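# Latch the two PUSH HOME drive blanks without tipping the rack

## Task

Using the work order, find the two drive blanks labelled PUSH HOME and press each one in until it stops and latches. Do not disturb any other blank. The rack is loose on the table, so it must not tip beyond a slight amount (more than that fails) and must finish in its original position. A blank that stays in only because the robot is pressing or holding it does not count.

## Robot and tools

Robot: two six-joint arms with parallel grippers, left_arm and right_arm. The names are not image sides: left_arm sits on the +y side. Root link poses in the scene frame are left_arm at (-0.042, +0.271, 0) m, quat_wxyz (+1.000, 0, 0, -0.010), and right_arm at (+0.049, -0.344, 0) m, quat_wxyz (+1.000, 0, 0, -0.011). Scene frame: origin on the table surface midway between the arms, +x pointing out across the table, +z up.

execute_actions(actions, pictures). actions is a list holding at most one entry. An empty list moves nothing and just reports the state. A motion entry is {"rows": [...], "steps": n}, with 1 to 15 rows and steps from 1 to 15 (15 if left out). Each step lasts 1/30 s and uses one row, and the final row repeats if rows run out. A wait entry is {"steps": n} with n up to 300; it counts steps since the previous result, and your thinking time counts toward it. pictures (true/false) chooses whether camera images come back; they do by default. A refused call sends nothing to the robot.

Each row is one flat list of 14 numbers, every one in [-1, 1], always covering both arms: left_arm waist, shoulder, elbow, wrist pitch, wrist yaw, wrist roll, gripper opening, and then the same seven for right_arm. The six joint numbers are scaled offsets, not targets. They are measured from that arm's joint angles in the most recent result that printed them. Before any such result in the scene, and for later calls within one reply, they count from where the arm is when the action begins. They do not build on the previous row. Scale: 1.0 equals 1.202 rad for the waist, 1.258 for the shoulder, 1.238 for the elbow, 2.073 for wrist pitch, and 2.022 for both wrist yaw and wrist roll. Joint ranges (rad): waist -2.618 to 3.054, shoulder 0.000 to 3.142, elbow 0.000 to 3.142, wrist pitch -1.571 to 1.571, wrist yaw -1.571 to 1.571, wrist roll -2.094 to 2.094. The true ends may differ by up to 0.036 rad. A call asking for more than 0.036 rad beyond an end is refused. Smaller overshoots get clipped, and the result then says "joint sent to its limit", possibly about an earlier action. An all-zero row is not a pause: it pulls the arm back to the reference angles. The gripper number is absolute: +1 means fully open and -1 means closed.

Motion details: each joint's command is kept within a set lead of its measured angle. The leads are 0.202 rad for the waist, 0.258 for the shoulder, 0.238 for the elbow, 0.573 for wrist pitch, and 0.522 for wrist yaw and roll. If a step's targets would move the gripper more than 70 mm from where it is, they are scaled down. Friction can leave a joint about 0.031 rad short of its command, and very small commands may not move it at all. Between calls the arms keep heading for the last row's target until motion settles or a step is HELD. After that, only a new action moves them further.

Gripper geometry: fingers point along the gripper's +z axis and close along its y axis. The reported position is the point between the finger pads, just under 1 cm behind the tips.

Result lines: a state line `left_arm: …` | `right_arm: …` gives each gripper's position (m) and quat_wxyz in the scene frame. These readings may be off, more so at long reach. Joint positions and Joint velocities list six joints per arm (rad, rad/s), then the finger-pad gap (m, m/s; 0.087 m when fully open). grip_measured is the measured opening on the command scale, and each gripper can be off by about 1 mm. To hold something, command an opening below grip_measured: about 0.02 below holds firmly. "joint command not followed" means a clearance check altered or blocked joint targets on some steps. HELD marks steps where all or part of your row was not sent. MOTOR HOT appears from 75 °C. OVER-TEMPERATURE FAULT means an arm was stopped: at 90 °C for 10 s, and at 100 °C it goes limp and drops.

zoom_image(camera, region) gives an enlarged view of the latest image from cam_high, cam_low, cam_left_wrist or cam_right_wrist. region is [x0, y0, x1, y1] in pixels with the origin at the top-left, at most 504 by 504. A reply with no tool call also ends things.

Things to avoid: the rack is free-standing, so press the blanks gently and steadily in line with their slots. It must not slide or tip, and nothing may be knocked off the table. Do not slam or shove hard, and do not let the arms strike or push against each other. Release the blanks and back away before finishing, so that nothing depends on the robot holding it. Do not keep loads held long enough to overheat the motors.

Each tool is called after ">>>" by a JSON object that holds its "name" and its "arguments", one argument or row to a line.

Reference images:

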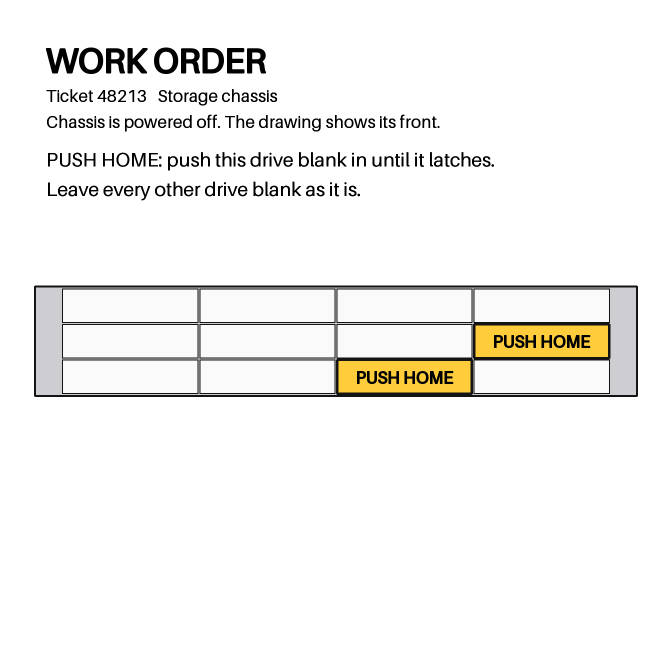

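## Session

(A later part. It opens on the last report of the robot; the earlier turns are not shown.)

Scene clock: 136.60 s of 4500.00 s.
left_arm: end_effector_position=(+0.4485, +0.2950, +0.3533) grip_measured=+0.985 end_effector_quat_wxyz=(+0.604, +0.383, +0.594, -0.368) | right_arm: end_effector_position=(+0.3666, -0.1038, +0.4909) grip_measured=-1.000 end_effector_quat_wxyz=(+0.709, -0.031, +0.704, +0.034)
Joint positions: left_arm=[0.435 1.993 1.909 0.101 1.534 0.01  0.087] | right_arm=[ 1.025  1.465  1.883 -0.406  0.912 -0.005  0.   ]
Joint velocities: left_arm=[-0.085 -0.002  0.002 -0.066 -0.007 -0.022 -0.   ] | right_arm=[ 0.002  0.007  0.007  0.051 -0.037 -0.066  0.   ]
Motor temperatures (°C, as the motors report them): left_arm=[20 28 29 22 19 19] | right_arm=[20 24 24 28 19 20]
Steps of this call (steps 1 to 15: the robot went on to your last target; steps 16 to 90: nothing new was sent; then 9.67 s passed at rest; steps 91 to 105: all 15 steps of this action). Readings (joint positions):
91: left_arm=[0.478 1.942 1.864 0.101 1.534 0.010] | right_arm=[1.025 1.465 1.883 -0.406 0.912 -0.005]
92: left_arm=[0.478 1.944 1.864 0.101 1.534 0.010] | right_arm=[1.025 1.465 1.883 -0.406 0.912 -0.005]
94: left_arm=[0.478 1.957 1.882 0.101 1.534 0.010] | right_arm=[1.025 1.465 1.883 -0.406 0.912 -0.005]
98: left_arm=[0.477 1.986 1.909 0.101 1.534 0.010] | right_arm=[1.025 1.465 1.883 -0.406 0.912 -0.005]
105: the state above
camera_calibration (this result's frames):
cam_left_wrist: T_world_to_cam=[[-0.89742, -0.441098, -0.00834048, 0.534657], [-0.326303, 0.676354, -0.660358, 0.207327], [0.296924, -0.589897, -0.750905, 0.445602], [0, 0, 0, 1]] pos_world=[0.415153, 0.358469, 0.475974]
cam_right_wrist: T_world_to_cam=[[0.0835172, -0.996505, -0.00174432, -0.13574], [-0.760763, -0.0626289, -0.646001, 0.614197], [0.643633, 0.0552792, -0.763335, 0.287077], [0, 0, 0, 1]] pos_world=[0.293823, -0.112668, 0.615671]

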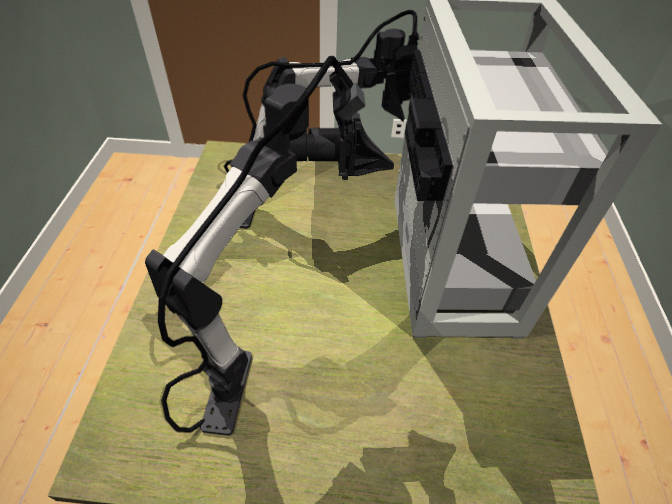

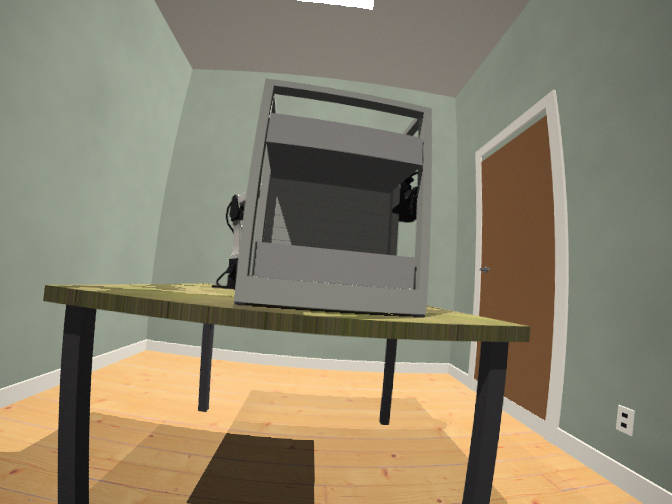

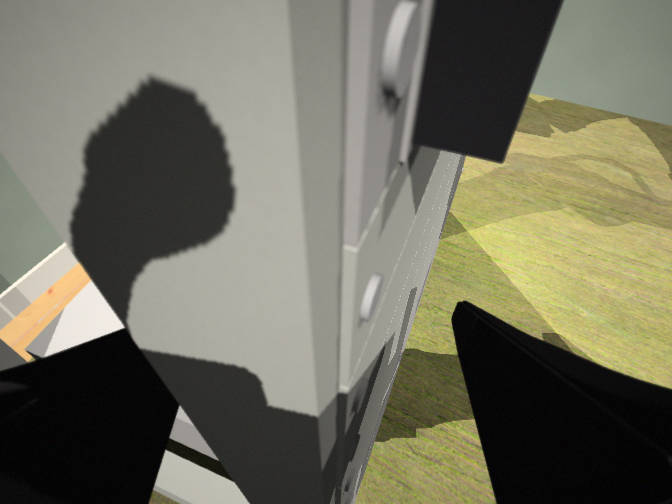

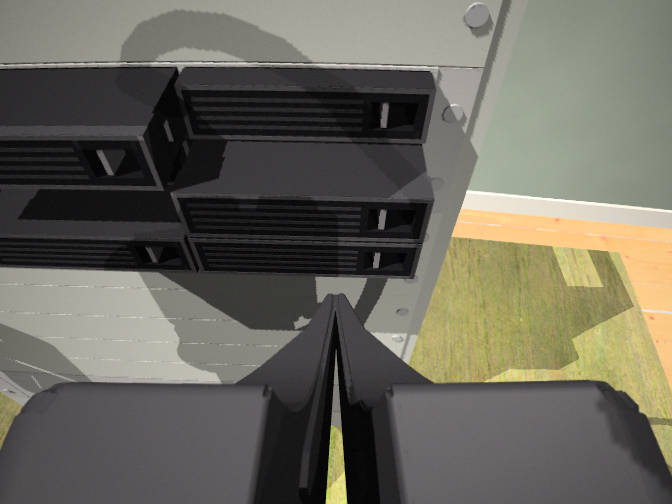

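>>> {"name": "execute_actions", "arguments": {
  "actions": [
    {"rows":[[0,0,0,0,0,0,0.95,-0.006,0.008,0.012,0,-0.003,0,-1],[0,0,0,0,0,0,0.92,-0.012,0.016,0.022,0,-0.006,0,-1],[0,0,0,0,0,0,0.89,-0.018,0.025,0.031,0,-0.009,0,-1],[0,0,0,0,0,0,0.86,-0.024,0.033,0.04,0,-0.012,0,-1],[0,0,0,0,0,0,0.83,-0.03,0.041,0.048,0,-0.015,0,-1],[0,0,0,0,0,0,0.8,-0.036,0.05,0.056,0,-0.018,0,-1],[0,0,0,0,0,0,0.77,-0.042,0.058,0.064,0,-0.022,0,-1],[0,0,0,0,0,0,0.74,-0.048,0.066,0.071,0,-0.026,0,-1],[0,0,0,0,0,0,0.71,-0.054,0.074,0.078,0,-0.03,0,-1],[0,0,0,0,0,0,0.68,-0.06,0.083,0.084,0,-0.034,0,-1],[0,0,0,0,0,0,0.65,-0.06,0.083,0.084,0,-0.034,0,-1],[0,0,0,0,0,0,0.62,-0.06,0.083,0.084,0,-0.034,0,-1],[0,0,0,0,0,0,0.6,-0.06,0.083,0.084,0,-0.034,0,-1]],"steps":15}
  ],
  "pictures": false
}}

>>> {"name": "execute_actions", "arguments": {
  "actions": [
    {"steps":10}
  ]
}}

Scene clock: 147.83 s of 4500.00 s.
left_arm: end_effector_position=(+0.4494, +0.2944, +0.3533) grip_measured=+0.601 end_effector_quat_wxyz=(+0.605, +0.382, +0.594, -0.367) | right_arm: end_effector_position=(+0.3949, -0.0969, +0.4919) grip_measured=-1.000 end_effector_quat_wxyz=(+0.709, -0.026, +0.704, +0.029)
Joint positions: left_arm=[0.433 1.993 1.909 0.101 1.529 0.01  0.07 ] | right_arm=[ 0.96   1.552  1.968 -0.404  0.86  -0.005  0.   ]
Joint velocities: left_arm=[ 0.002 -0.022  0.002 -0.022  0.007  0.037 -0.002] | right_arm=[ 0.017  0.085 -0.017 -0.037 -0.095 -0.081  0.   ]
Motor temperatures (°C, as the motors report them): left_arm=[20 29 30 22 19 19] | right_arm=[20 24 24 28 19 20]
Steps of this call (steps 1 to 15: the robot went on to your last target; steps 16 to 90: nothing new was sent; then 7.73 s passed at rest; steps 91 to 105: all 15 steps of this action). Readings (joint positions):
91: left_arm=[0.433 1.993 1.909 0.101 1.534 0.010] | right_arm=[1.025 1.465 1.883 -0.406 0.912 -0.005]
92: left_arm=[0.433 1.993 1.909 0.101 1.534 0.010] | right_arm=[1.024 1.465 1.884 -0.406 0.912 -0.005]
94: left_arm=[0.433 1.993 1.909 0.101 1.534 0.010] | right_arm=[1.018 1.471 1.897 -0.406 0.907 -0.005]
98: left_arm=[0.433 1.993 1.909 0.101 1.534 0.010] | right_arm=[0.988 1.501 1.942 -0.405 0.891 -0.005]
105: the state above

Scene clock: 148.17 s of 4500.00 s.
left_arm: end_effector_position=(+0.4494, +0.2944, +0.3533) grip_measured=+0.600 end_effector_quat_wxyz=(+0.605, +0.382, +0.594, -0.367) | right_arm: end_effector_position=(+0.3955, -0.0946, +0.4907) grip_measured=-1.000 end_effector_quat_wxyz=(+0.708, -0.030, +0.704, +0.031)
Joint positions: left_arm=[0.433 1.993 1.909 0.101 1.529 0.01  0.07 ] | right_arm=[ 0.96   1.555  1.968 -0.404  0.852 -0.005  0.   ]
Joint velocities: left_arm=[-0.007  0.007 -0.012  0.022  0.051  0.022  0.   ] | right_arm=[-0.017  0.002 -0.007 -0.037 -0.051 -0.037  0.   ]
Motor temperatures (°C, as the motors report them): left_arm=[20 29 30 22 19 19] | right_arm=[20 24 24 28 19 20]
Steps of this call (steps 1 to 10: the robot went on to your last target). Readings (joint positions):
1: left_arm=[0.433 1.993 1.909 0.101 1.529 0.010] | right_arm=[0.960 1.555 1.968 -0.404 0.857 -0.005]
2: left_arm=[0.433 1.993 1.909 0.101 1.529 0.010] | right_arm=[0.960 1.555 1.968 -0.404 0.856 -0.005]
4: left_arm=[0.433 1.993 1.909 0.101 1.529 0.010] | right_arm=[0.960 1.555 1.968 -0.404 0.854 -0.005]
8: left_arm=[0.433 1.993 1.909 0.101 1.529 0.010] | right_arm=[0.960 1.555 1.968 -0.404 0.852 -0.005]
10: the state above
camera_calibration (this result's frames):
cam_left_wrist: T_world_to_cam=[[-0.89607, -0.443835, -0.00833677, 0.535352], [-0.328343, 0.675305, -0.66042, 0.209229], [0.298747, -0.589045, -0.75085, 0.443951], [0, 0, 0, 1]] pos_world=[0.415783, 0.357821, 0.475983]
cam_right_wrist: T_world_to_cam=[[0.0789514, -0.996877, 0.00161608, -0.128873], [-0.762099, -0.0614022, -0.644542, 0.636578], [0.642628, 0.0496559, -0.764567, 0.26832], [0, 0, 0, 1]] pos_world=[0.32288, -0.102707, 0.615658]

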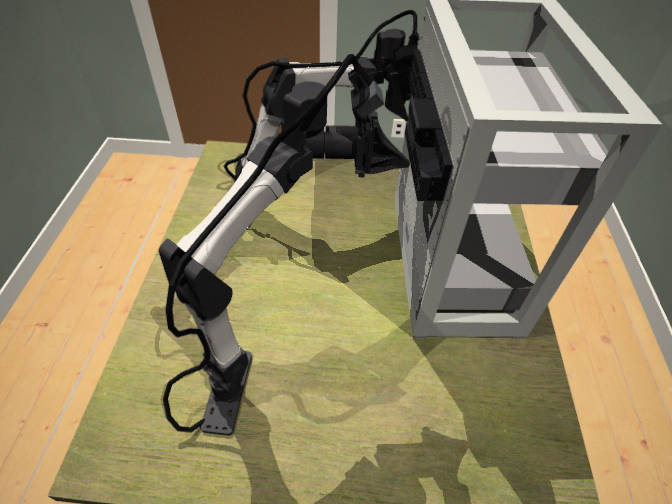

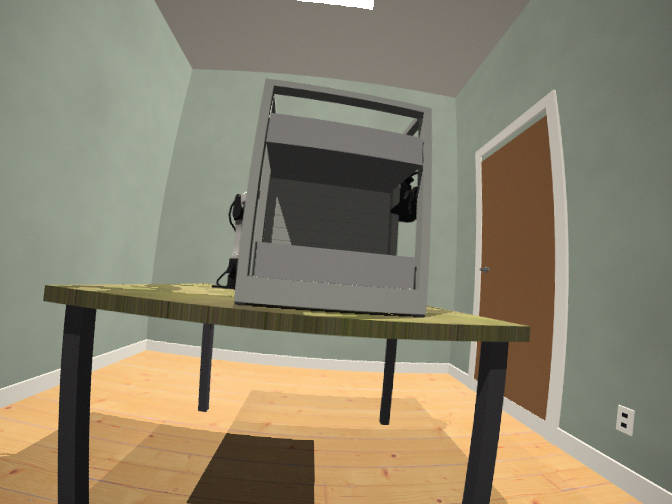

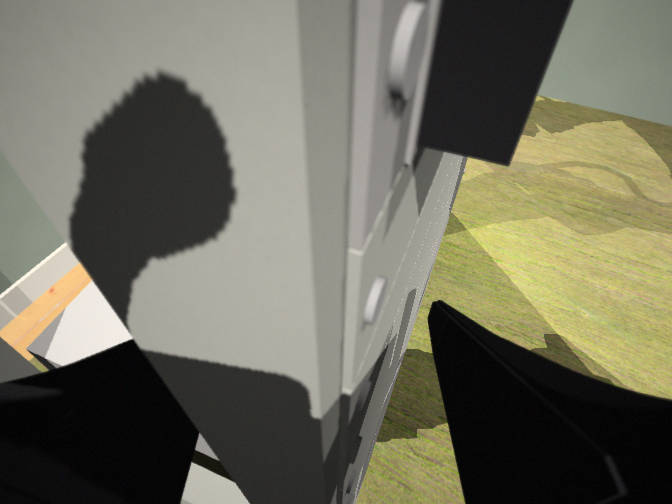

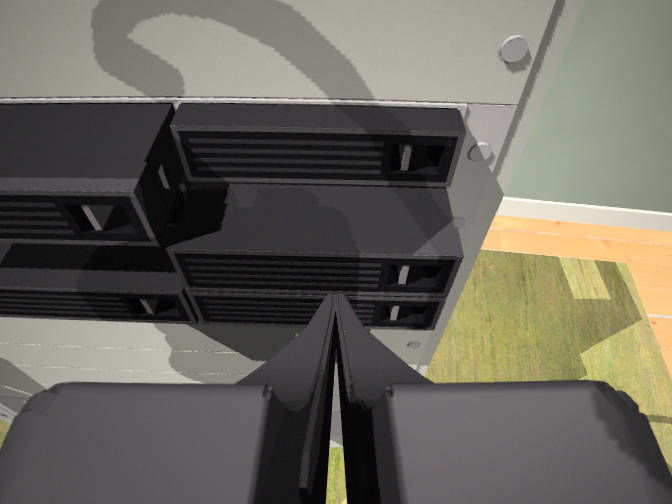

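>>> {"name": "execute_actions", "arguments": {
  "actions": [
    {"rows":[[0,0,0,0,0.01,0,0.6,-0.006,0.012,0.01,0,-0.003,0,-1],[0,0,0,0,0.01,0,0.6,-0.012,0.02,0.018,0,-0.006,0,-1],[0,0,0,0,0.01,0,0.6,-0.018,0.028,0.026,0,-0.009,0,-1],[0,0,0,0,0.01,0,0.6,-0.024,0.035,0.034,0,-0.012,0,-1],[0,0,0,0,0.01,0,0.6,-0.03,0.042,0.041,0,-0.015,0,-1],[0,0,0,0,0.01,0,0.6,-0.036,0.049,0.048,0,-0.018,0,-1],[0,0,0,0,0.01,0,0.6,-0.042,0.056,0.055,0,-0.022,0,-1],[0,0,0,0,0.01,0,0.6,-0.048,0.063,0.062,0,-0.026,0,-1],[0,0,0,0,0.01,0,0.6,-0.054,0.07,0.069,0,-0.03,0,-1],[0,0,0,0,0.01,0,0.6,-0.06,0.077,0.076,0,-0.034,0,-1],[0,0,0,0,0.01,0,0.6,-0.065,0.083,0.082,0,-0.037,0,-1]],"steps":15}
  ],
  "pictures": false
}}

>>> {"name": "execute_actions", "arguments": {
  "actions": [
    {"steps":10}
  ]
}}

Scene clock: 165.57 s of 4500.00 s.
left_arm: end_effector_position=(+0.4494, +0.2944, +0.3533) grip_measured=+0.600 end_effector_quat_wxyz=(+0.605, +0.382, +0.594, -0.367) | right_arm: end_effector_position=(+0.4192, -0.0960, +0.4951) grip_measured=-1.000 end_effector_quat_wxyz=(+0.710, -0.024, +0.703, +0.028)
Joint positions: left_arm=[0.433 1.993 1.909 0.101 1.529 0.01  0.07 ] | right_arm=[ 0.9    1.623  2.053 -0.416  0.806 -0.005  0.   ]
Joint velocities: left_arm=[-0.002 -0.007  0.012 -0.007  0.066  0.007  0.   ] | right_arm=[-0.037 -0.012  0.012 -0.066 -0.037 -0.007  0.   ]
Motor temperatures (°C, as the motors report them): left_arm=[20 30 30 22 19 19] | right_arm=[20 25 25 29 19 20]
Steps of this call (steps 1 to 15: the robot went on to your last target; steps 16 to 90: nothing new was sent; then 13.90 s passed at rest; steps 91 to 105: all 15 steps of this action). Readings (joint positions):
91: left_arm=[0.433 1.993 1.909 0.101 1.529 0.010] | right_arm=[0.960 1.555 1.968 -0.404 0.851 -0.005]
92: left_arm=[0.433 1.993 1.909 0.101 1.529 0.010] | right_arm=[0.960 1.555 1.968 -0.404 0.850 -0.005]
94: left_arm=[0.433 1.993 1.909 0.101 1.529 0.010] | right_arm=[0.953 1.562 1.979 -0.405 0.845 -0.005]
98: left_arm=[0.433 1.993 1.909 0.101 1.529 0.010] | right_arm=[0.924 1.592 2.017 -0.404 0.829 -0.005]
105: the state above

Scene clock: 165.90 s of 4500.00 s.
left_arm: end_effector_position=(+0.4494, +0.2944, +0.3533) grip_measured=+0.600 end_effector_quat_wxyz=(+0.605, +0.382, +0.594, -0.367) | right_arm: end_effector_position=(+0.4193, -0.0961, +0.4950) grip_measured=-1.000 end_effector_quat_wxyz=(+0.710, -0.025, +0.704, +0.028)
Joint positions: left_arm=[0.433 1.993 1.909 0.101 1.529 0.01  0.07 ] | right_arm=[ 0.899  1.623  2.055 -0.42   0.802 -0.005  0.   ]
Joint velocities: left_arm=[-0.007  0.007 -0.007 -0.125  0.007 -0.007 -0.   ] | right_arm=[-0.007 -0.012 -0.012 -0.022 -0.066 -0.051  0.   ]
Motor temperatures (°C, as the motors report them): left_arm=[20 30 30 22 19 19] | right_arm=[20 25 25 29 19 20]
Steps of this call (steps 1 to 10: the robot went on to your last target). Readings (joint positions):
1: left_arm=[0.433 1.993 1.909 0.101 1.529 0.010] | right_arm=[0.900 1.623 2.054 -0.417 0.805 -0.005]
2: left_arm=[0.433 1.993 1.909 0.101 1.529 0.010] | right_arm=[0.899 1.623 2.054 -0.418 0.804 -0.005]
4: left_arm=[0.433 1.993 1.909 0.101 1.529 0.010] | right_arm=[0.899 1.623 2.054 -0.419 0.803 -0.005]
8: left_arm=[0.433 1.993 1.909 0.101 1.529 0.010] | right_arm=[0.899 1.623 2.055 -0.420 0.802 -0.005]
10: the state above
camera_calibration (this result's frames):
cam_left_wrist: T_world_to_cam=[[-0.89607, -0.443835, -0.00833677, 0.535352], [-0.328343, 0.675305, -0.66042, 0.209229], [0.298747, -0.589045, -0.75085, 0.443951], [0, 0, 0, 1]] pos_world=[0.415783, 0.357821, 0.475983]
cam_right_wrist: T_world_to_cam=[[0.0675343, -0.997717, -0.00085986, -0.126342], [-0.760962, -0.0509512, -0.646793, 0.658987], [0.645272, 0.044335, -0.762665, 0.253833], [0, 0, 0, 1]] pos_world=[0.346205, -0.103731, 0.619709]

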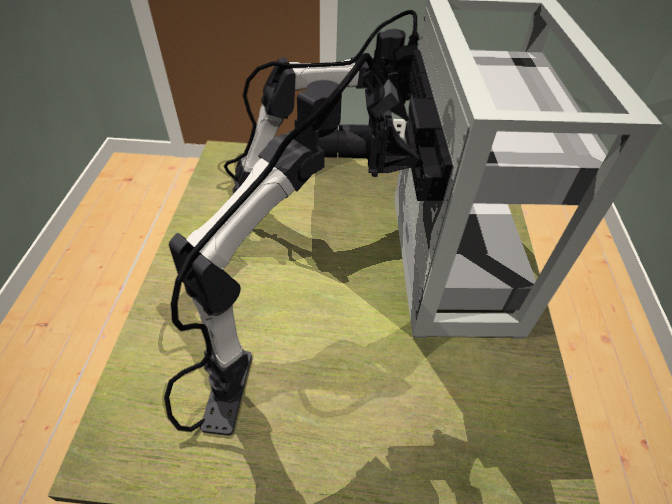

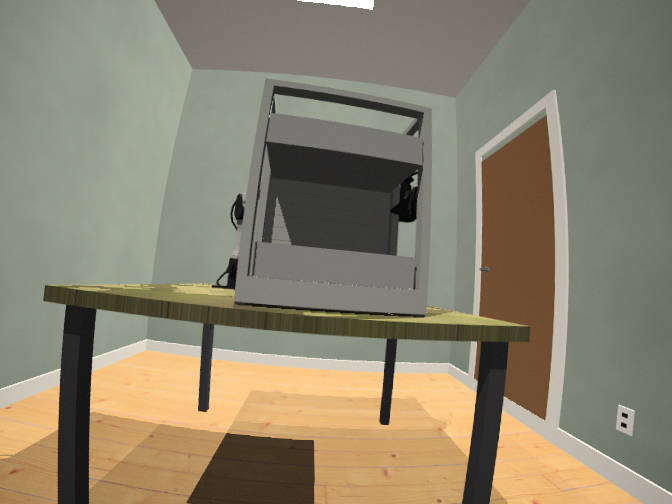

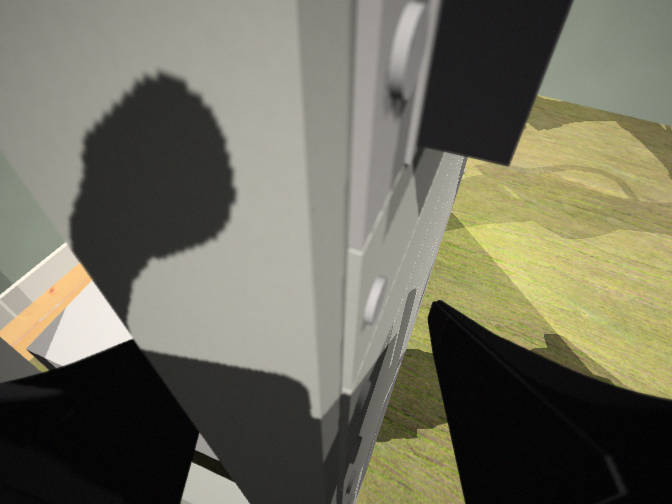

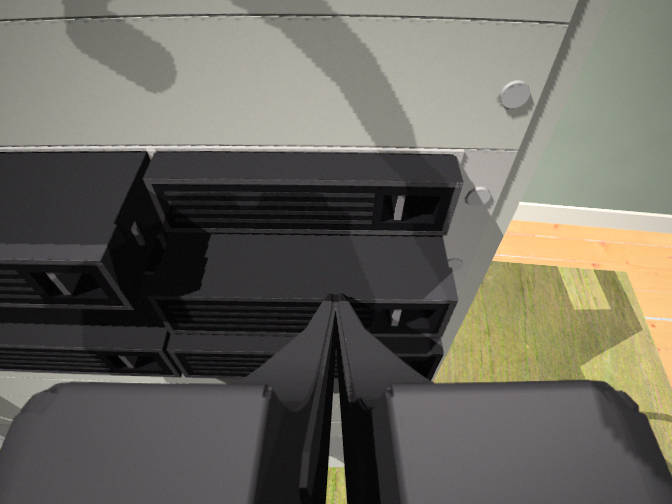

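>>> {"name": "execute_actions", "arguments": {
  "actions": [
    {"rows":[[0,0,0,0,0,0,0.6,-0.01,0.02,0,0.008,-0.004,0,-1],[0,0,0,0,0,0,0.6,-0.014,0.027,0,0.008,-0.006,0,-1],[0,0,0,0,0,0,0.6,-0.018,0.033,0.004,0.008,-0.008,0,-1],[0,0,0,0,0,0,0.6,-0.022,0.038,0.008,0.008,-0.01,0,-1],[0,0,0,0,0,0,0.6,-0.026,0.043,0.012,0.008,-0.012,0,-1],[0,0,0,0,0,0,0.6,-0.03,0.048,0.016,0.008,-0.014,0,-1],[0,0,0,0,0,0,0.6,-0.034,0.053,0.02,0.008,-0.016,0,-1],[0,0,0,0,0,0,0.6,-0.038,0.058,0.024,0.008,-0.019,0,-1],[0,0,0,0,0,0,0.6,-0.042,0.063,0.027,0.008,-0.022,0,-1],[0,0,0,0,0,0,0.6,-0.046,0.068,0.03,0.008,-0.025,0,-1]],"steps":15}
  ],
  "pictures": false
}}

>>> {"name": "execute_actions", "arguments": {
  "actions": [
    {"steps":10}
  ]
}}

Scene clock: 177.67 s of 4500.00 s.
left_arm: end_effector_position=(+0.4494, +0.2944, +0.3533) grip_measured=+0.600 end_effector_quat_wxyz=(+0.605, +0.382, +0.595, -0.366) | right_arm: end_effector_position=(+0.4351, -0.0949, +0.4945) grip_measured=-1.000 end_effector_quat_wxyz=(+0.712, -0.022, +0.701, +0.029)
Joint positions: left_arm=[0.433 1.993 1.909 0.101 1.529 0.01  0.07 ] | right_arm=[ 0.864  1.661  2.086 -0.404  0.77  -0.005  0.   ]
Joint velocities: left_arm=[ 0.007  0.002  0.002  0.007 -0.051  0.007 -0.   ] | right_arm=[-0.012 -0.007  0.002  0.022  0.051 -0.051  0.   ]
Motor temperatures (°C, as the motors report them): left_arm=[20 30 30 22 19 19] | right_arm=[21 24 26 30 19 20]
Steps of this call (steps 1 to 15: the robot went on to your last target; steps 16 to 90: nothing new was sent; then 8.27 s passed at rest; steps 91 to 105: all 15 steps of this action). Readings (joint positions):
91: left_arm=[0.433 1.993 1.909 0.101 1.529 0.010] | right_arm=[0.899 1.623 2.055 -0.420 0.802 -0.005]
92: left_arm=[0.433 1.993 1.909 0.101 1.529 0.010] | right_arm=[0.899 1.623 2.055 -0.420 0.802 -0.005]
94: left_arm=[0.433 1.993 1.909 0.101 1.529 0.010] | right_arm=[0.897 1.623 2.055 -0.420 0.801 -0.005]
98: left_arm=[0.433 1.993 1.909 0.101 1.529 0.010] | right_arm=[0.885 1.637 2.068 -0.419 0.789 -0.005]
105: the state above

Scene clock: 178.00 s of 4500.00 s.
left_arm: end_effector_position=(+0.4494, +0.2944, +0.3533) grip_measured=+0.600 end_effector_quat_wxyz=(+0.605, +0.382, +0.595, -0.366) | right_arm: end_effector_position=(+0.4352, -0.0950, +0.4945) grip_measured=-1.000 end_effector_quat_wxyz=(+0.712, -0.022, +0.701, +0.029)
Joint positions: left_arm=[0.433 1.993 1.909 0.101 1.529 0.01  0.07 ] | right_arm=[ 0.863  1.661  2.086 -0.404  0.77  -0.005  0.   ]
Joint velocities: left_arm=[-0.002 -0.012 -0.007 -0.066 -0.007 -0.022 -0.   ] | right_arm=[ 0.027 -0.012  0.022  0.022  0.022  0.037  0.   ]
Motor temperatures (°C, as the motors report them): left_arm=[20 30 30 22 19 19] | right_arm=[21 24 26 30 19 20]
Steps of this call (steps 1 to 10: the robot went on to your last target). Readings (joint positions):
1: left_arm=[0.433 1.993 1.909 0.101 1.529 0.010] | right_arm=[0.863 1.661 2.086 -0.404 0.770 -0.005]
2: left_arm=[0.433 1.993 1.909 0.101 1.529 0.010] | right_arm=[0.863 1.661 2.086 -0.404 0.770 -0.005]
4: left_arm=[0.433 1.993 1.909 0.101 1.529 0.010] | right_arm=[0.863 1.661 2.086 -0.404 0.770 -0.005]
8: left_arm=[0.433 1.993 1.909 0.101 1.529 0.010] | right_arm=[0.863 1.661 2.086 -0.404 0.770 -0.005]
10: the state above
camera_calibration (this result's frames):
cam_left_wrist: T_world_to_cam=[[-0.895901, -0.444177, -0.00833646, 0.535444], [-0.328599, 0.675176, -0.660425, 0.209384], [0.298974, -0.588935, -0.750846, 0.443815], [0, 0, 0, 1]] pos_world=[0.415819, 0.357839, 0.475983]
cam_right_wrist: T_world_to_cam=[[0.0645066, -0.997896, -0.00646974, -0.122183], [-0.757292, -0.0447291, -0.651543, 0.672185], [0.649883, 0.0469283, -0.758584, 0.239344], [0, 0, 0, 1]] pos_world=[0.361376, -0.103091, 0.618729]

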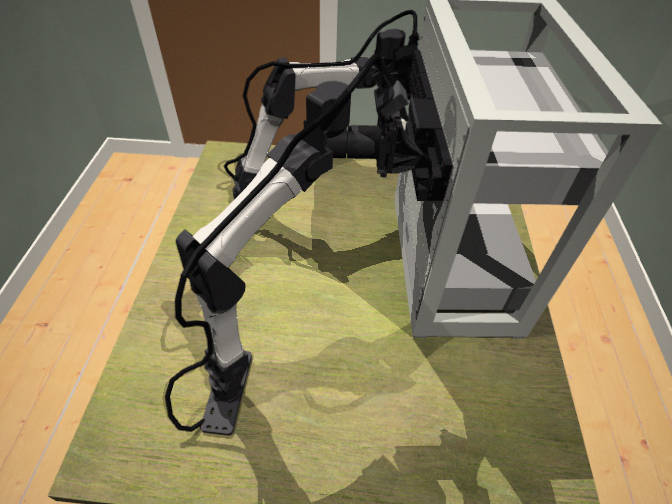

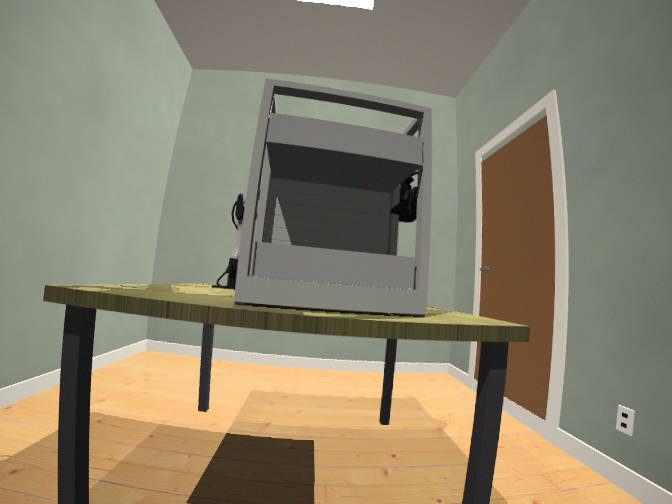

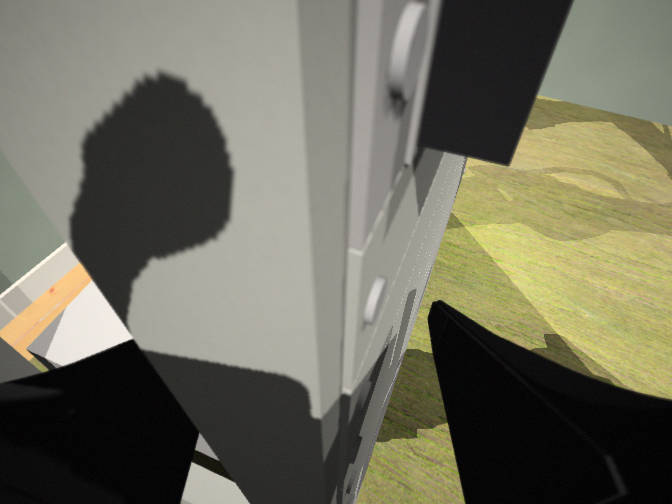

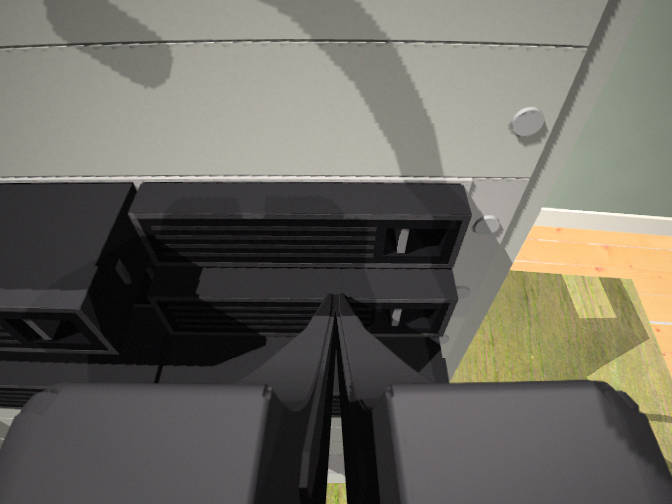

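>>> {"name": "execute_actions", "arguments": {
  "actions": [
    {"rows":[[0,0,0,0,0.01,0,0.6,-0.012,0.025,0.004,0,-0.004,0,-1],[0,0,0,0,0.01,0,0.6,-0.016,0.032,0.008,0,-0.006,0,-1],[0,0,0,0,0.01,0,0.6,-0.02,0.037,0.012,0,-0.008,0,-1],[0,0,0,0,0.01,0,0.6,-0.024,0.042,0.016,0,-0.01,0,-1],[0,0,0,0,0.01,0,0.6,-0.028,0.047,0.02,0,-0.012,0,-1],[0,0,0,0,0.01,0,0.6,-0.032,0.052,0.024,0,-0.014,0,-1],[0,0,0,0,0.01,0,0.6,-0.036,0.057,0.028,0,-0.016,0,-1],[0,0,0,0,0.01,0,0.6,-0.04,0.062,0.032,0,-0.018,0,-1],[0,0,0,0,0.01,0,0.6,-0.044,0.067,0.036,0,-0.02,0,-1],[0,0,0,0,0.01,0,0.6,-0.048,0.072,0.04,0,-0.023,0,-1],[0,0,0,0,0.01,0,0.6,-0.051,0.077,0.044,0,-0.025,0,-1]],"steps":15}
  ],
  "pictures": false
}}

>>> {"name": "execute_actions", "arguments": {
  "actions": [
    {"steps":10}
  ]
}}

Scene clock: 186.43 s of 4500.00 s.
left_arm: end_effector_position=(+0.4494, +0.2944, +0.3533) grip_measured=+0.600 end_effector_quat_wxyz=(+0.605, +0.382, +0.595, -0.366) | right_arm: end_effector_position=(+0.4481, -0.0942, +0.4947) grip_measured=-1.000 end_effector_quat_wxyz=(+0.711, -0.024, +0.702, +0.030)
Joint positions: left_arm=[0.433 1.993 1.909 0.101 1.529 0.01  0.07 ] | right_arm=[ 0.834  1.7    2.132 -0.413  0.736 -0.005  0.   ]
Joint velocities: left_arm=[-0.007  0.012  0.002  0.007 -0.022  0.007  0.001] | right_arm=[-0.017  0.002  0.017 -0.051 -0.066 -0.022  0.   ]
Motor temperatures (°C, as the motors report them): left_arm=[20 31 30 22 19 19] | right_arm=[21 24 26 30 19 20]
Steps of this call (steps 1 to 15: the robot went on to your last target; steps 16 to 90: nothing new was sent; then 4.93 s passed at rest; steps 91 to 105: all 15 steps of this action). Readings (joint positions):
91: left_arm=[0.433 1.993 1.909 0.101 1.529 0.010] | right_arm=[0.863 1.661 2.086 -0.404 0.770 -0.005]
92: left_arm=[0.433 1.993 1.909 0.101 1.529 0.010] | right_arm=[0.863 1.661 2.086 -0.404 0.770 -0.005]
94: left_arm=[0.433 1.993 1.909 0.101 1.529 0.010] | right_arm=[0.862 1.662 2.088 -0.404 0.768 -0.005]
98: left_arm=[0.433 1.993 1.909 0.101 1.529 0.010] | right_arm=[0.849 1.681 2.108 -0.407 0.756 -0.005]
105: the state above

Scene clock: 186.77 s of 4500.00 s.
left_arm: end_effector_position=(+0.4494, +0.2944, +0.3533) grip_measured=+0.600 end_effector_quat_wxyz=(+0.605, +0.382, +0.595, -0.366) | right_arm: end_effector_position=(+0.4480, -0.0940, +0.4947) grip_measured=-1.000 end_effector_quat_wxyz=(+0.711, -0.025, +0.702, +0.030)
Joint positions: left_arm=[0.433 1.993 1.909 0.101 1.529 0.01  0.07 ] | right_arm=[ 0.834  1.7    2.133 -0.414  0.735 -0.005  0.   ]
Joint velocities: left_arm=[-0.002 -0.007 -0.007  0.007 -0.037 -0.007  0.   ] | right_arm=[ 0.022 -0.002 -0.022 -0.037 -0.051 -0.037  0.   ]
Motor temperatures (°C, as the motors report them): left_arm=[20 31 30 22 19 19] | right_arm=[21 24 26 30 19 20]
Steps of this call (steps 1 to 10: the robot went on to your last target). Readings (joint positions):
1: left_arm=[0.433 1.993 1.909 0.101 1.529 0.010] | right_arm=[0.834 1.700 2.132 -0.414 0.736 -0.005]
2: left_arm=[0.433 1.993 1.909 0.101 1.529 0.010] | right_arm=[0.834 1.700 2.132 -0.414 0.735 -0.005]
4: left_arm=[0.433 1.993 1.909 0.101 1.529 0.010] | right_arm=[0.834 1.700 2.133 -0.414 0.735 -0.005]
8: left_arm=[0.433 1.993 1.909 0.101 1.529 0.010] | right_arm=[0.834 1.700 2.133 -0.414 0.735 -0.005]
10: the state above
camera_calibration (this result's frames):
cam_left_wrist: T_world_to_cam=[[-0.895901, -0.444177, -0.00833646, 0.535444], [-0.328599, 0.675176, -0.660425, 0.209384], [0.298974, -0.588935, -0.750846, 0.443815], [0, 0, 0, 1]] pos_world=[0.415819, 0.357839, 0.475983]
cam_right_wrist: T_world_to_cam=[[0.069824, -0.997548, -0.0046585, -0.12529], [-0.757551, -0.0499857, -0.65086, 0.681355], [0.649031, 0.0489747, -0.759184, 0.232043], [0, 0, 0, 1]] pos_world=[0.374306, -0.102289, 0.619046]

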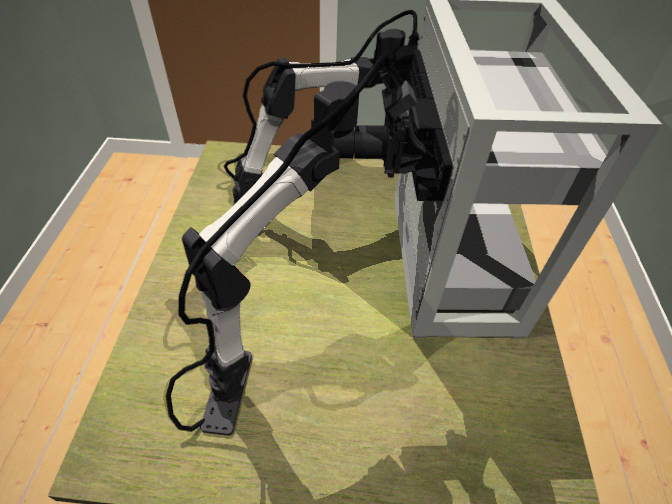

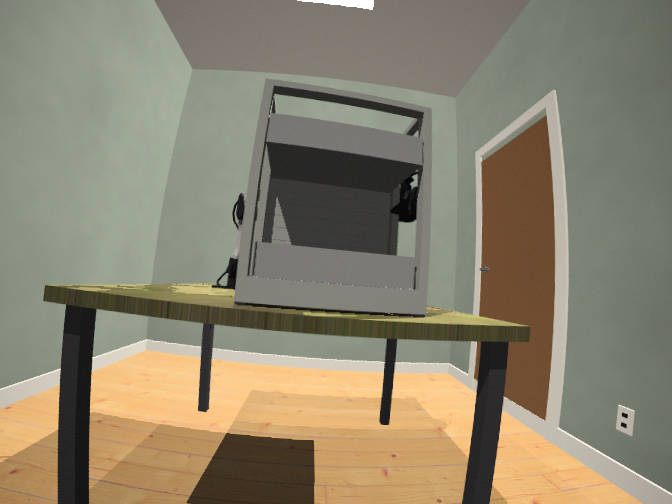

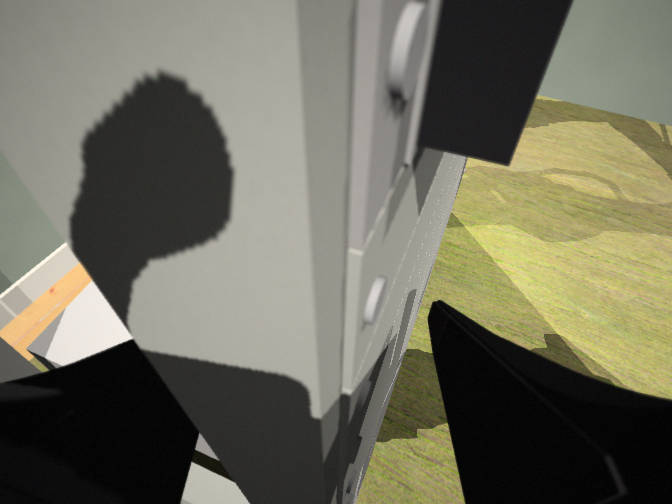

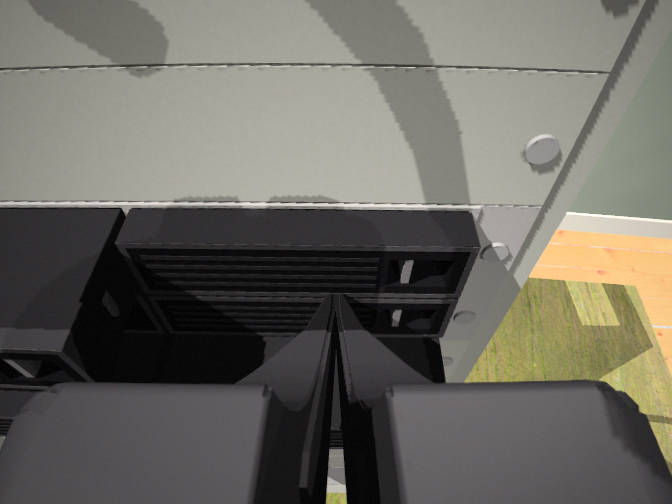

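>>> {"name": "zoom_image", "arguments": {
  "camera": "cam_right_wrist",
  "region": [300, 200, 500, 350]
}}

Region (300, 200, 500, 350) of cam_right_wrist's 672x504 image, scaled by 2.520, with more detail than that image has; it fills the top 378 rows of this view, and the rest is white.

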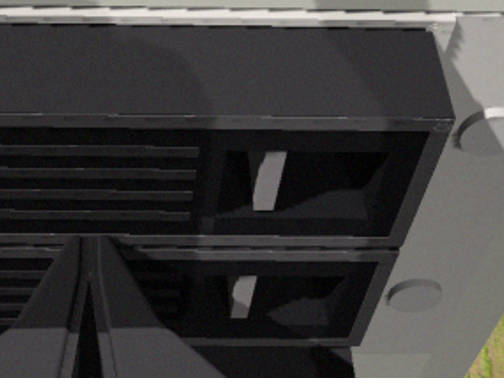

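>>> {"name": "execute_actions", "arguments": {
  "actions": [
    {"rows":[[0,0,0,0,0.01,0,0.6,-0.01,0.02,-0.01,0,0,0,-1],[0,0,0,0,0.01,0,0.6,-0.015,0.03,-0.015,0,0,0,-1],[0,0,0,0,0.01,0,0.6,-0.02,0.037,-0.02,0,0,0,-1],[0,0,0,0,0.01,0,0.6,-0.025,0.044,-0.02,0,0,0,-1],[0,0,0,0,0.01,0,0.6,-0.03,0.05,-0.02,0,0,0,-1],[0,0,0,0,0.01,0,0.6,-0.034,0.055,-0.02,0,-0.004,0,-1],[0,0,0,0,0.01,0,0.6,-0.038,0.06,-0.02,0,-0.004,0,-1],[0,0,0,0,0.01,0,0.6,-0.042,0.065,-0.02,0,-0.008,0,-1],[0,0,0,0,0.01,0,0.6,-0.046,0.07,-0.02,0,-0.008,0,-1],[0,0,0,0,0.01,0,0.6,-0.05,0.074,-0.02,0,-0.008,0,-1]],"steps":15}
  ]
}}

>>> {"name": "zoom_image", "arguments": {
  "camera": "cam_right_wrist",
  "region": [300, 200, 500, 350]
}}

Scene clock: 198.47 s of 4500.00 s.
left_arm: end_effector_position=(+0.4494, +0.2944, +0.3533) grip_measured=+0.600 end_effector_quat_wxyz=(+0.605, +0.382, +0.595, -0.366) | right_arm: end_effector_position=(+0.4492, -0.0942, +0.4936) grip_measured=-1.000 end_effector_quat_wxyz=(+0.710, -0.027, +0.703, +0.030)
Joint positions: left_arm=[0.433 1.993 1.909 0.101 1.529 0.01  0.07 ] | right_arm=[ 0.829  1.701  2.133 -0.417  0.727 -0.005  0.   ]
Joint velocities: left_arm=[-0.002 -0.017 -0.007 -0.022 -0.081 -0.007  0.   ] | right_arm=[-0.002 -0.012 -0.007  0.007  0.022 -0.022  0.   ]
Motor temperatures (°C, as the motors report them): left_arm=[20 31 30 22 19 19] | right_arm=[21 24 26 31 19 20]
Steps of this call (steps 1 to 15: the robot went on to your last target; steps 16 to 90: nothing new was sent; then 8.20 s passed at rest; steps 91 to 105: all 15 steps of this action). Readings (joint positions):
91: left_arm=[0.433 1.993 1.909 0.101 1.529 0.010] | right_arm=[0.834 1.700 2.133 -0.414 0.735 -0.005]
92: left_arm=[0.433 1.993 1.909 0.101 1.529 0.010] | right_arm=[0.834 1.700 2.133 -0.414 0.735 -0.005]
94: left_arm=[0.433 1.993 1.909 0.101 1.529 0.010] | right_arm=[0.834 1.700 2.133 -0.414 0.735 -0.005]
98: left_arm=[0.433 1.993 1.909 0.101 1.529 0.010] | right_arm=[0.832 1.701 2.133 -0.415 0.733 -0.005]
105: the state above
camera_calibration (this result's frames):
cam_left_wrist: T_world_to_cam=[[-0.895901, -0.444177, -0.00833646, 0.535444], [-0.328599, 0.675176, -0.660425, 0.209384], [0.298974, -0.588935, -0.750846, 0.443815], [0, 0, 0, 1]] pos_world=[0.415819, 0.357839, 0.475983]
cam_right_wrist: T_world_to_cam=[[0.073238, -0.997313, -0.00147826, -0.128671], [-0.759358, -0.0548027, -0.648361, 0.680638], [0.646538, 0.0486072, -0.761332, 0.232489], [0, 0, 0, 1]] pos_world=[0.375959, -0.102325, 0.61811]

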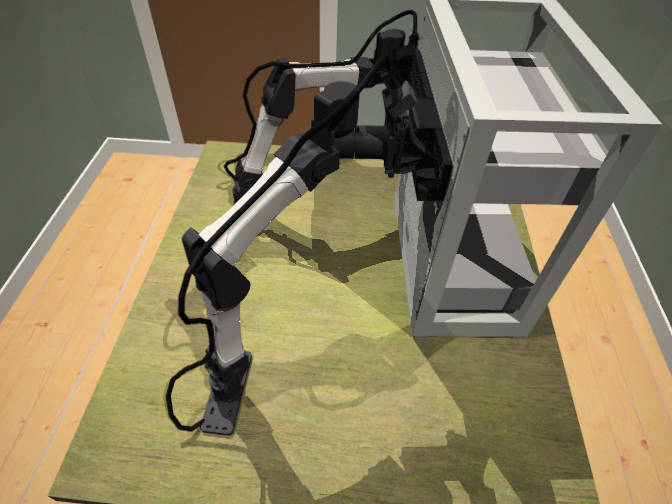

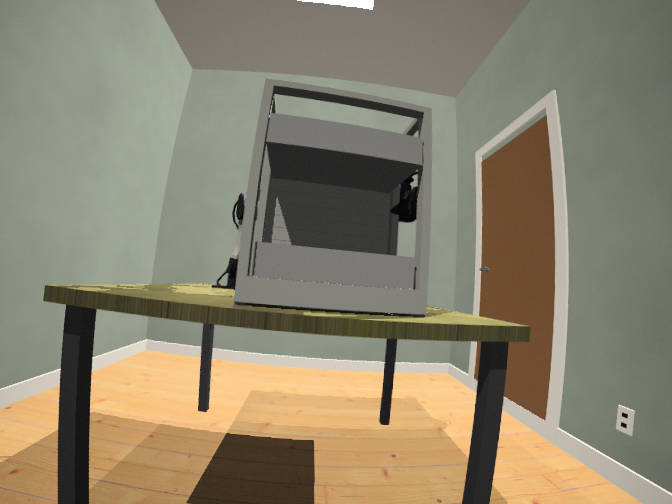

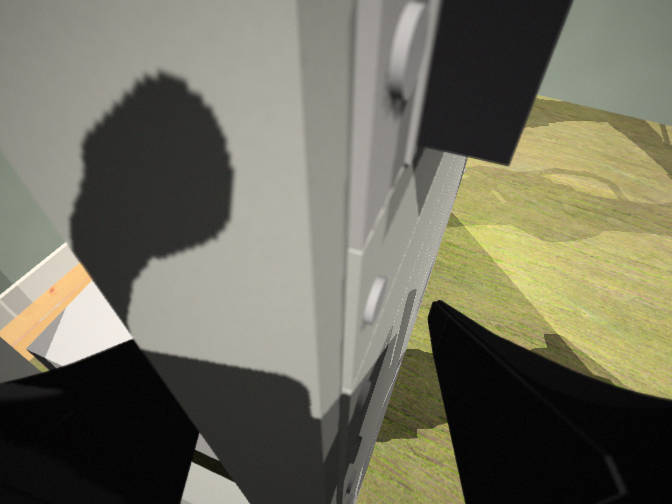

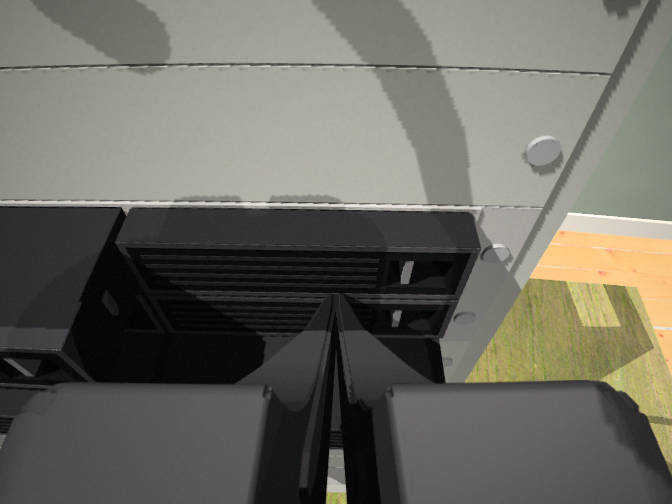

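Region (300, 200, 500, 350) of cam_right_wrist's 672x504 image, scaled by 2.520, with more detail than that image has; it fills the top 378 rows of this view, and the rest is white.

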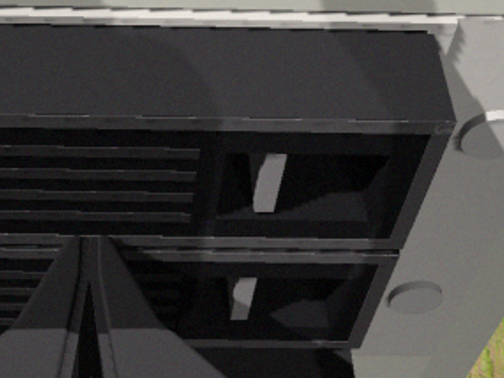

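>>> {"name": "execute_actions", "arguments": {
  "actions": [
    {"rows":[[0,0,0,0,0,0,0.6,0.005,-0.015,0,0,0,0,-1],[0,0,0,0,0,0,0.6,0.012,-0.028,0,0,0.005,0,-1],[0,0,0,0,0,0,0.6,0.022,-0.038,-0.013,0,0.012,0,-1],[0,0,0,0,0,0,0.6,0.032,-0.048,-0.026,0,0.018,0,-1],[0,0,0,0,0,0,0.6,0.042,-0.058,-0.039,0,0.024,0,-1],[0,0,0,0,0,0,0.6,0.052,-0.068,-0.052,0,0.03,0,-1],[0,0,0,0,0,0,0.6,0.062,-0.078,-0.065,0,0.036,0,-1],[0,0,0,0,0,0,0.6,0.072,-0.088,-0.078,0,0.042,0,-1],[0,0,0,0,0,0,0.6,0.082,-0.098,-0.09,0,0.048,0,-1],[0,0,0,0,0,0,0.6,0.092,-0.108,-0.102,0,0.054,0,-1],[0,0,0,0,0,0,0.6,0.102,-0.118,-0.114,0,0.06,0,-1],[0,0,0,0,0,0,0.6,0.112,-0.128,-0.126,0,0.066,0,-1],[0,0,0,0,0,0,0.6,0.122,-0.138,-0.138,0,0.072,0,-1],[0,0,0,0,0,0,0.6,0.132,-0.148,-0.15,0,0.078,0,-1]],"steps":15}
  ],
  "pictures": false
}}

>>> {"name": "execute_actions", "arguments": {
  "actions": [
    {"steps":12}
  ]
}}

Scene clock: 209.77 s of 4500.00 s.
left_arm: end_effector_position=(+0.4495, +0.2945, +0.3533) grip_measured=+0.600 end_effector_quat_wxyz=(+0.605, +0.382, +0.595, -0.366) | right_arm: end_effector_position=(+0.3883, -0.0942, +0.4988) grip_measured=-1.000 end_effector_quat_wxyz=(+0.711, -0.034, +0.701, +0.044)
Joint positions: left_arm=[0.433 1.993 1.909 0.101 1.528 0.01  0.07 ] | right_arm=[ 0.971  1.542  1.981 -0.415  0.839 -0.005  0.   ]
Joint velocities: left_arm=[-0.007 -0.002 -0.002  0.022 -0.11  -0.022 -0.   ] | right_arm=[ 0.252 -0.271 -0.266  0.066  0.227 -0.007  0.   ]
Motor temperatures (°C, as the motors report them): left_arm=[20 31 30 22 19 19] | right_arm=[21 23 25 31 19 20]
Steps of this call (steps 1 to 15: the robot went on to your last target; steps 16 to 90: nothing new was sent; then 7.80 s passed at rest; steps 91 to 105: all 15 steps of this action). Readings (joint positions):
91: left_arm=[0.433 1.993 1.909 0.101 1.528 0.010] | right_arm=[0.833 1.695 2.133 -0.418 0.727 -0.005]
92: left_arm=[0.433 1.993 1.909 0.101 1.528 0.010] | right_arm=[0.834 1.694 2.133 -0.417 0.728 -0.005]
94: left_arm=[0.433 1.993 1.909 0.101 1.528 0.010] | right_arm=[0.841 1.685 2.129 -0.417 0.735 -0.005]
98: left_arm=[0.433 1.993 1.909 0.101 1.528 0.010] | right_arm=[0.886 1.634 2.080 -0.416 0.767 -0.005]
105: the state above

Scene clock: 210.17 s of 4500.00 s.
left_arm: end_effector_position=(+0.4495, +0.2945, +0.3533) grip_measured=+0.600 end_effector_quat_wxyz=(+0.605, +0.382, +0.595, -0.366) | right_arm: end_effector_position=(+0.3843, -0.0992, +0.4980) grip_measured=-1.000 end_effector_quat_wxyz=(+0.711, -0.026, +0.701, +0.035)
Joint positions: left_arm=[0.433 1.993 1.909 0.101 1.528 0.01  0.07 ] | right_arm=[ 0.983  1.529  1.967 -0.415  0.875 -0.005  0.   ]
Joint velocities: left_arm=[-0.007 -0.007 -0.002 -0.081 -0.066  0.037 -0.   ] | right_arm=[ 0.007 -0.007  0.007  0.007 -0.037 -0.051  0.   ]
Motor temperatures (°C, as the motors report them): left_arm=[20 31 30 22 19 19] | right_arm=[21 23 25 31 19 20]
Steps of this call (steps 1 to 12: the robot went on to your last target). Readings (joint positions):
1: left_arm=[0.433 1.993 1.909 0.101 1.528 0.010] | right_arm=[0.979 1.535 1.975 -0.415 0.846 -0.005]
2: left_arm=[0.433 1.993 1.909 0.101 1.528 0.010] | right_arm=[0.982 1.531 1.972 -0.415 0.853 -0.005]
4: left_arm=[0.433 1.993 1.909 0.101 1.528 0.010] | right_arm=[0.983 1.529 1.971 -0.415 0.862 -0.005]
8: left_arm=[0.433 1.993 1.909 0.101 1.528 0.010] | right_arm=[0.983 1.529 1.967 -0.415 0.872 -0.005]
12: the state above
camera_calibration (this result's frames):
cam_left_wrist: T_world_to_cam=[[-0.895731, -0.444518, -0.00833616, 0.535535], [-0.328854, 0.675047, -0.660429, 0.209539], [0.2992, -0.588826, -0.750842, 0.44368], [0, 0, 0, 1]] pos_world=[0.415854, 0.357856, 0.475984]
cam_right_wrist: T_world_to_cam=[[0.0786042, -0.996861, -0.00941454, -0.126917], [-0.756993, -0.0535399, -0.651226, 0.634554], [0.648678, 0.0583159, -0.758825, 0.276997], [0, 0, 0, 1]] pos_world=[0.310647, -0.108698, 0.622236]

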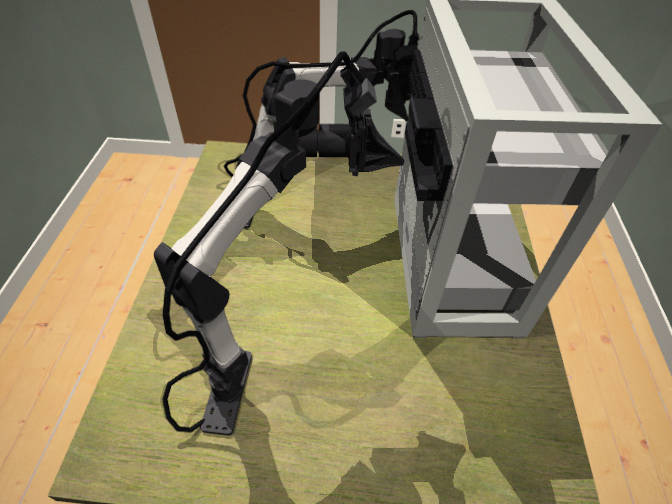

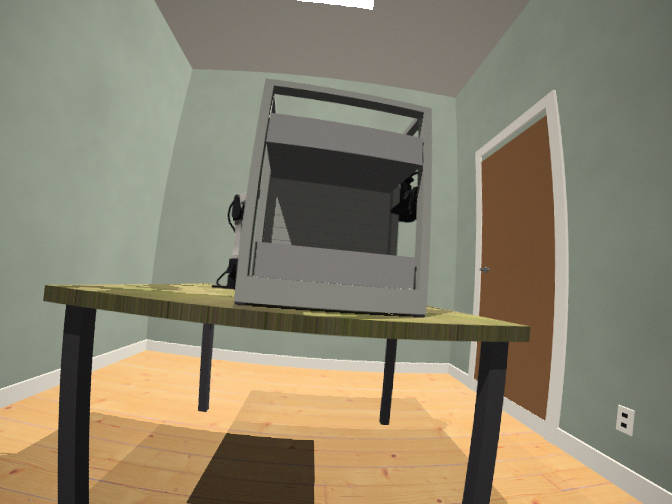

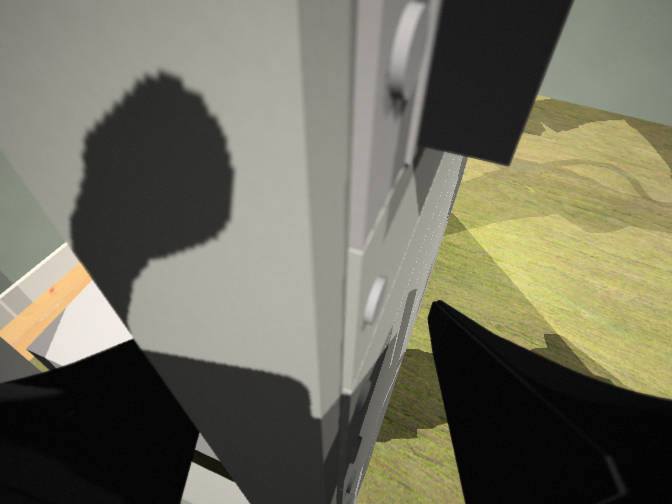

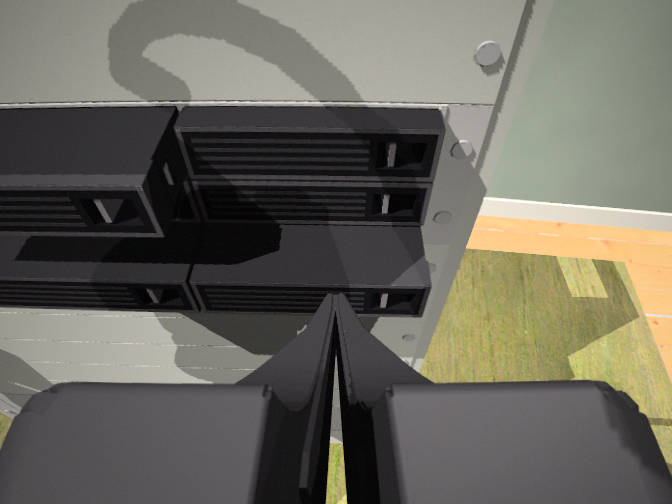

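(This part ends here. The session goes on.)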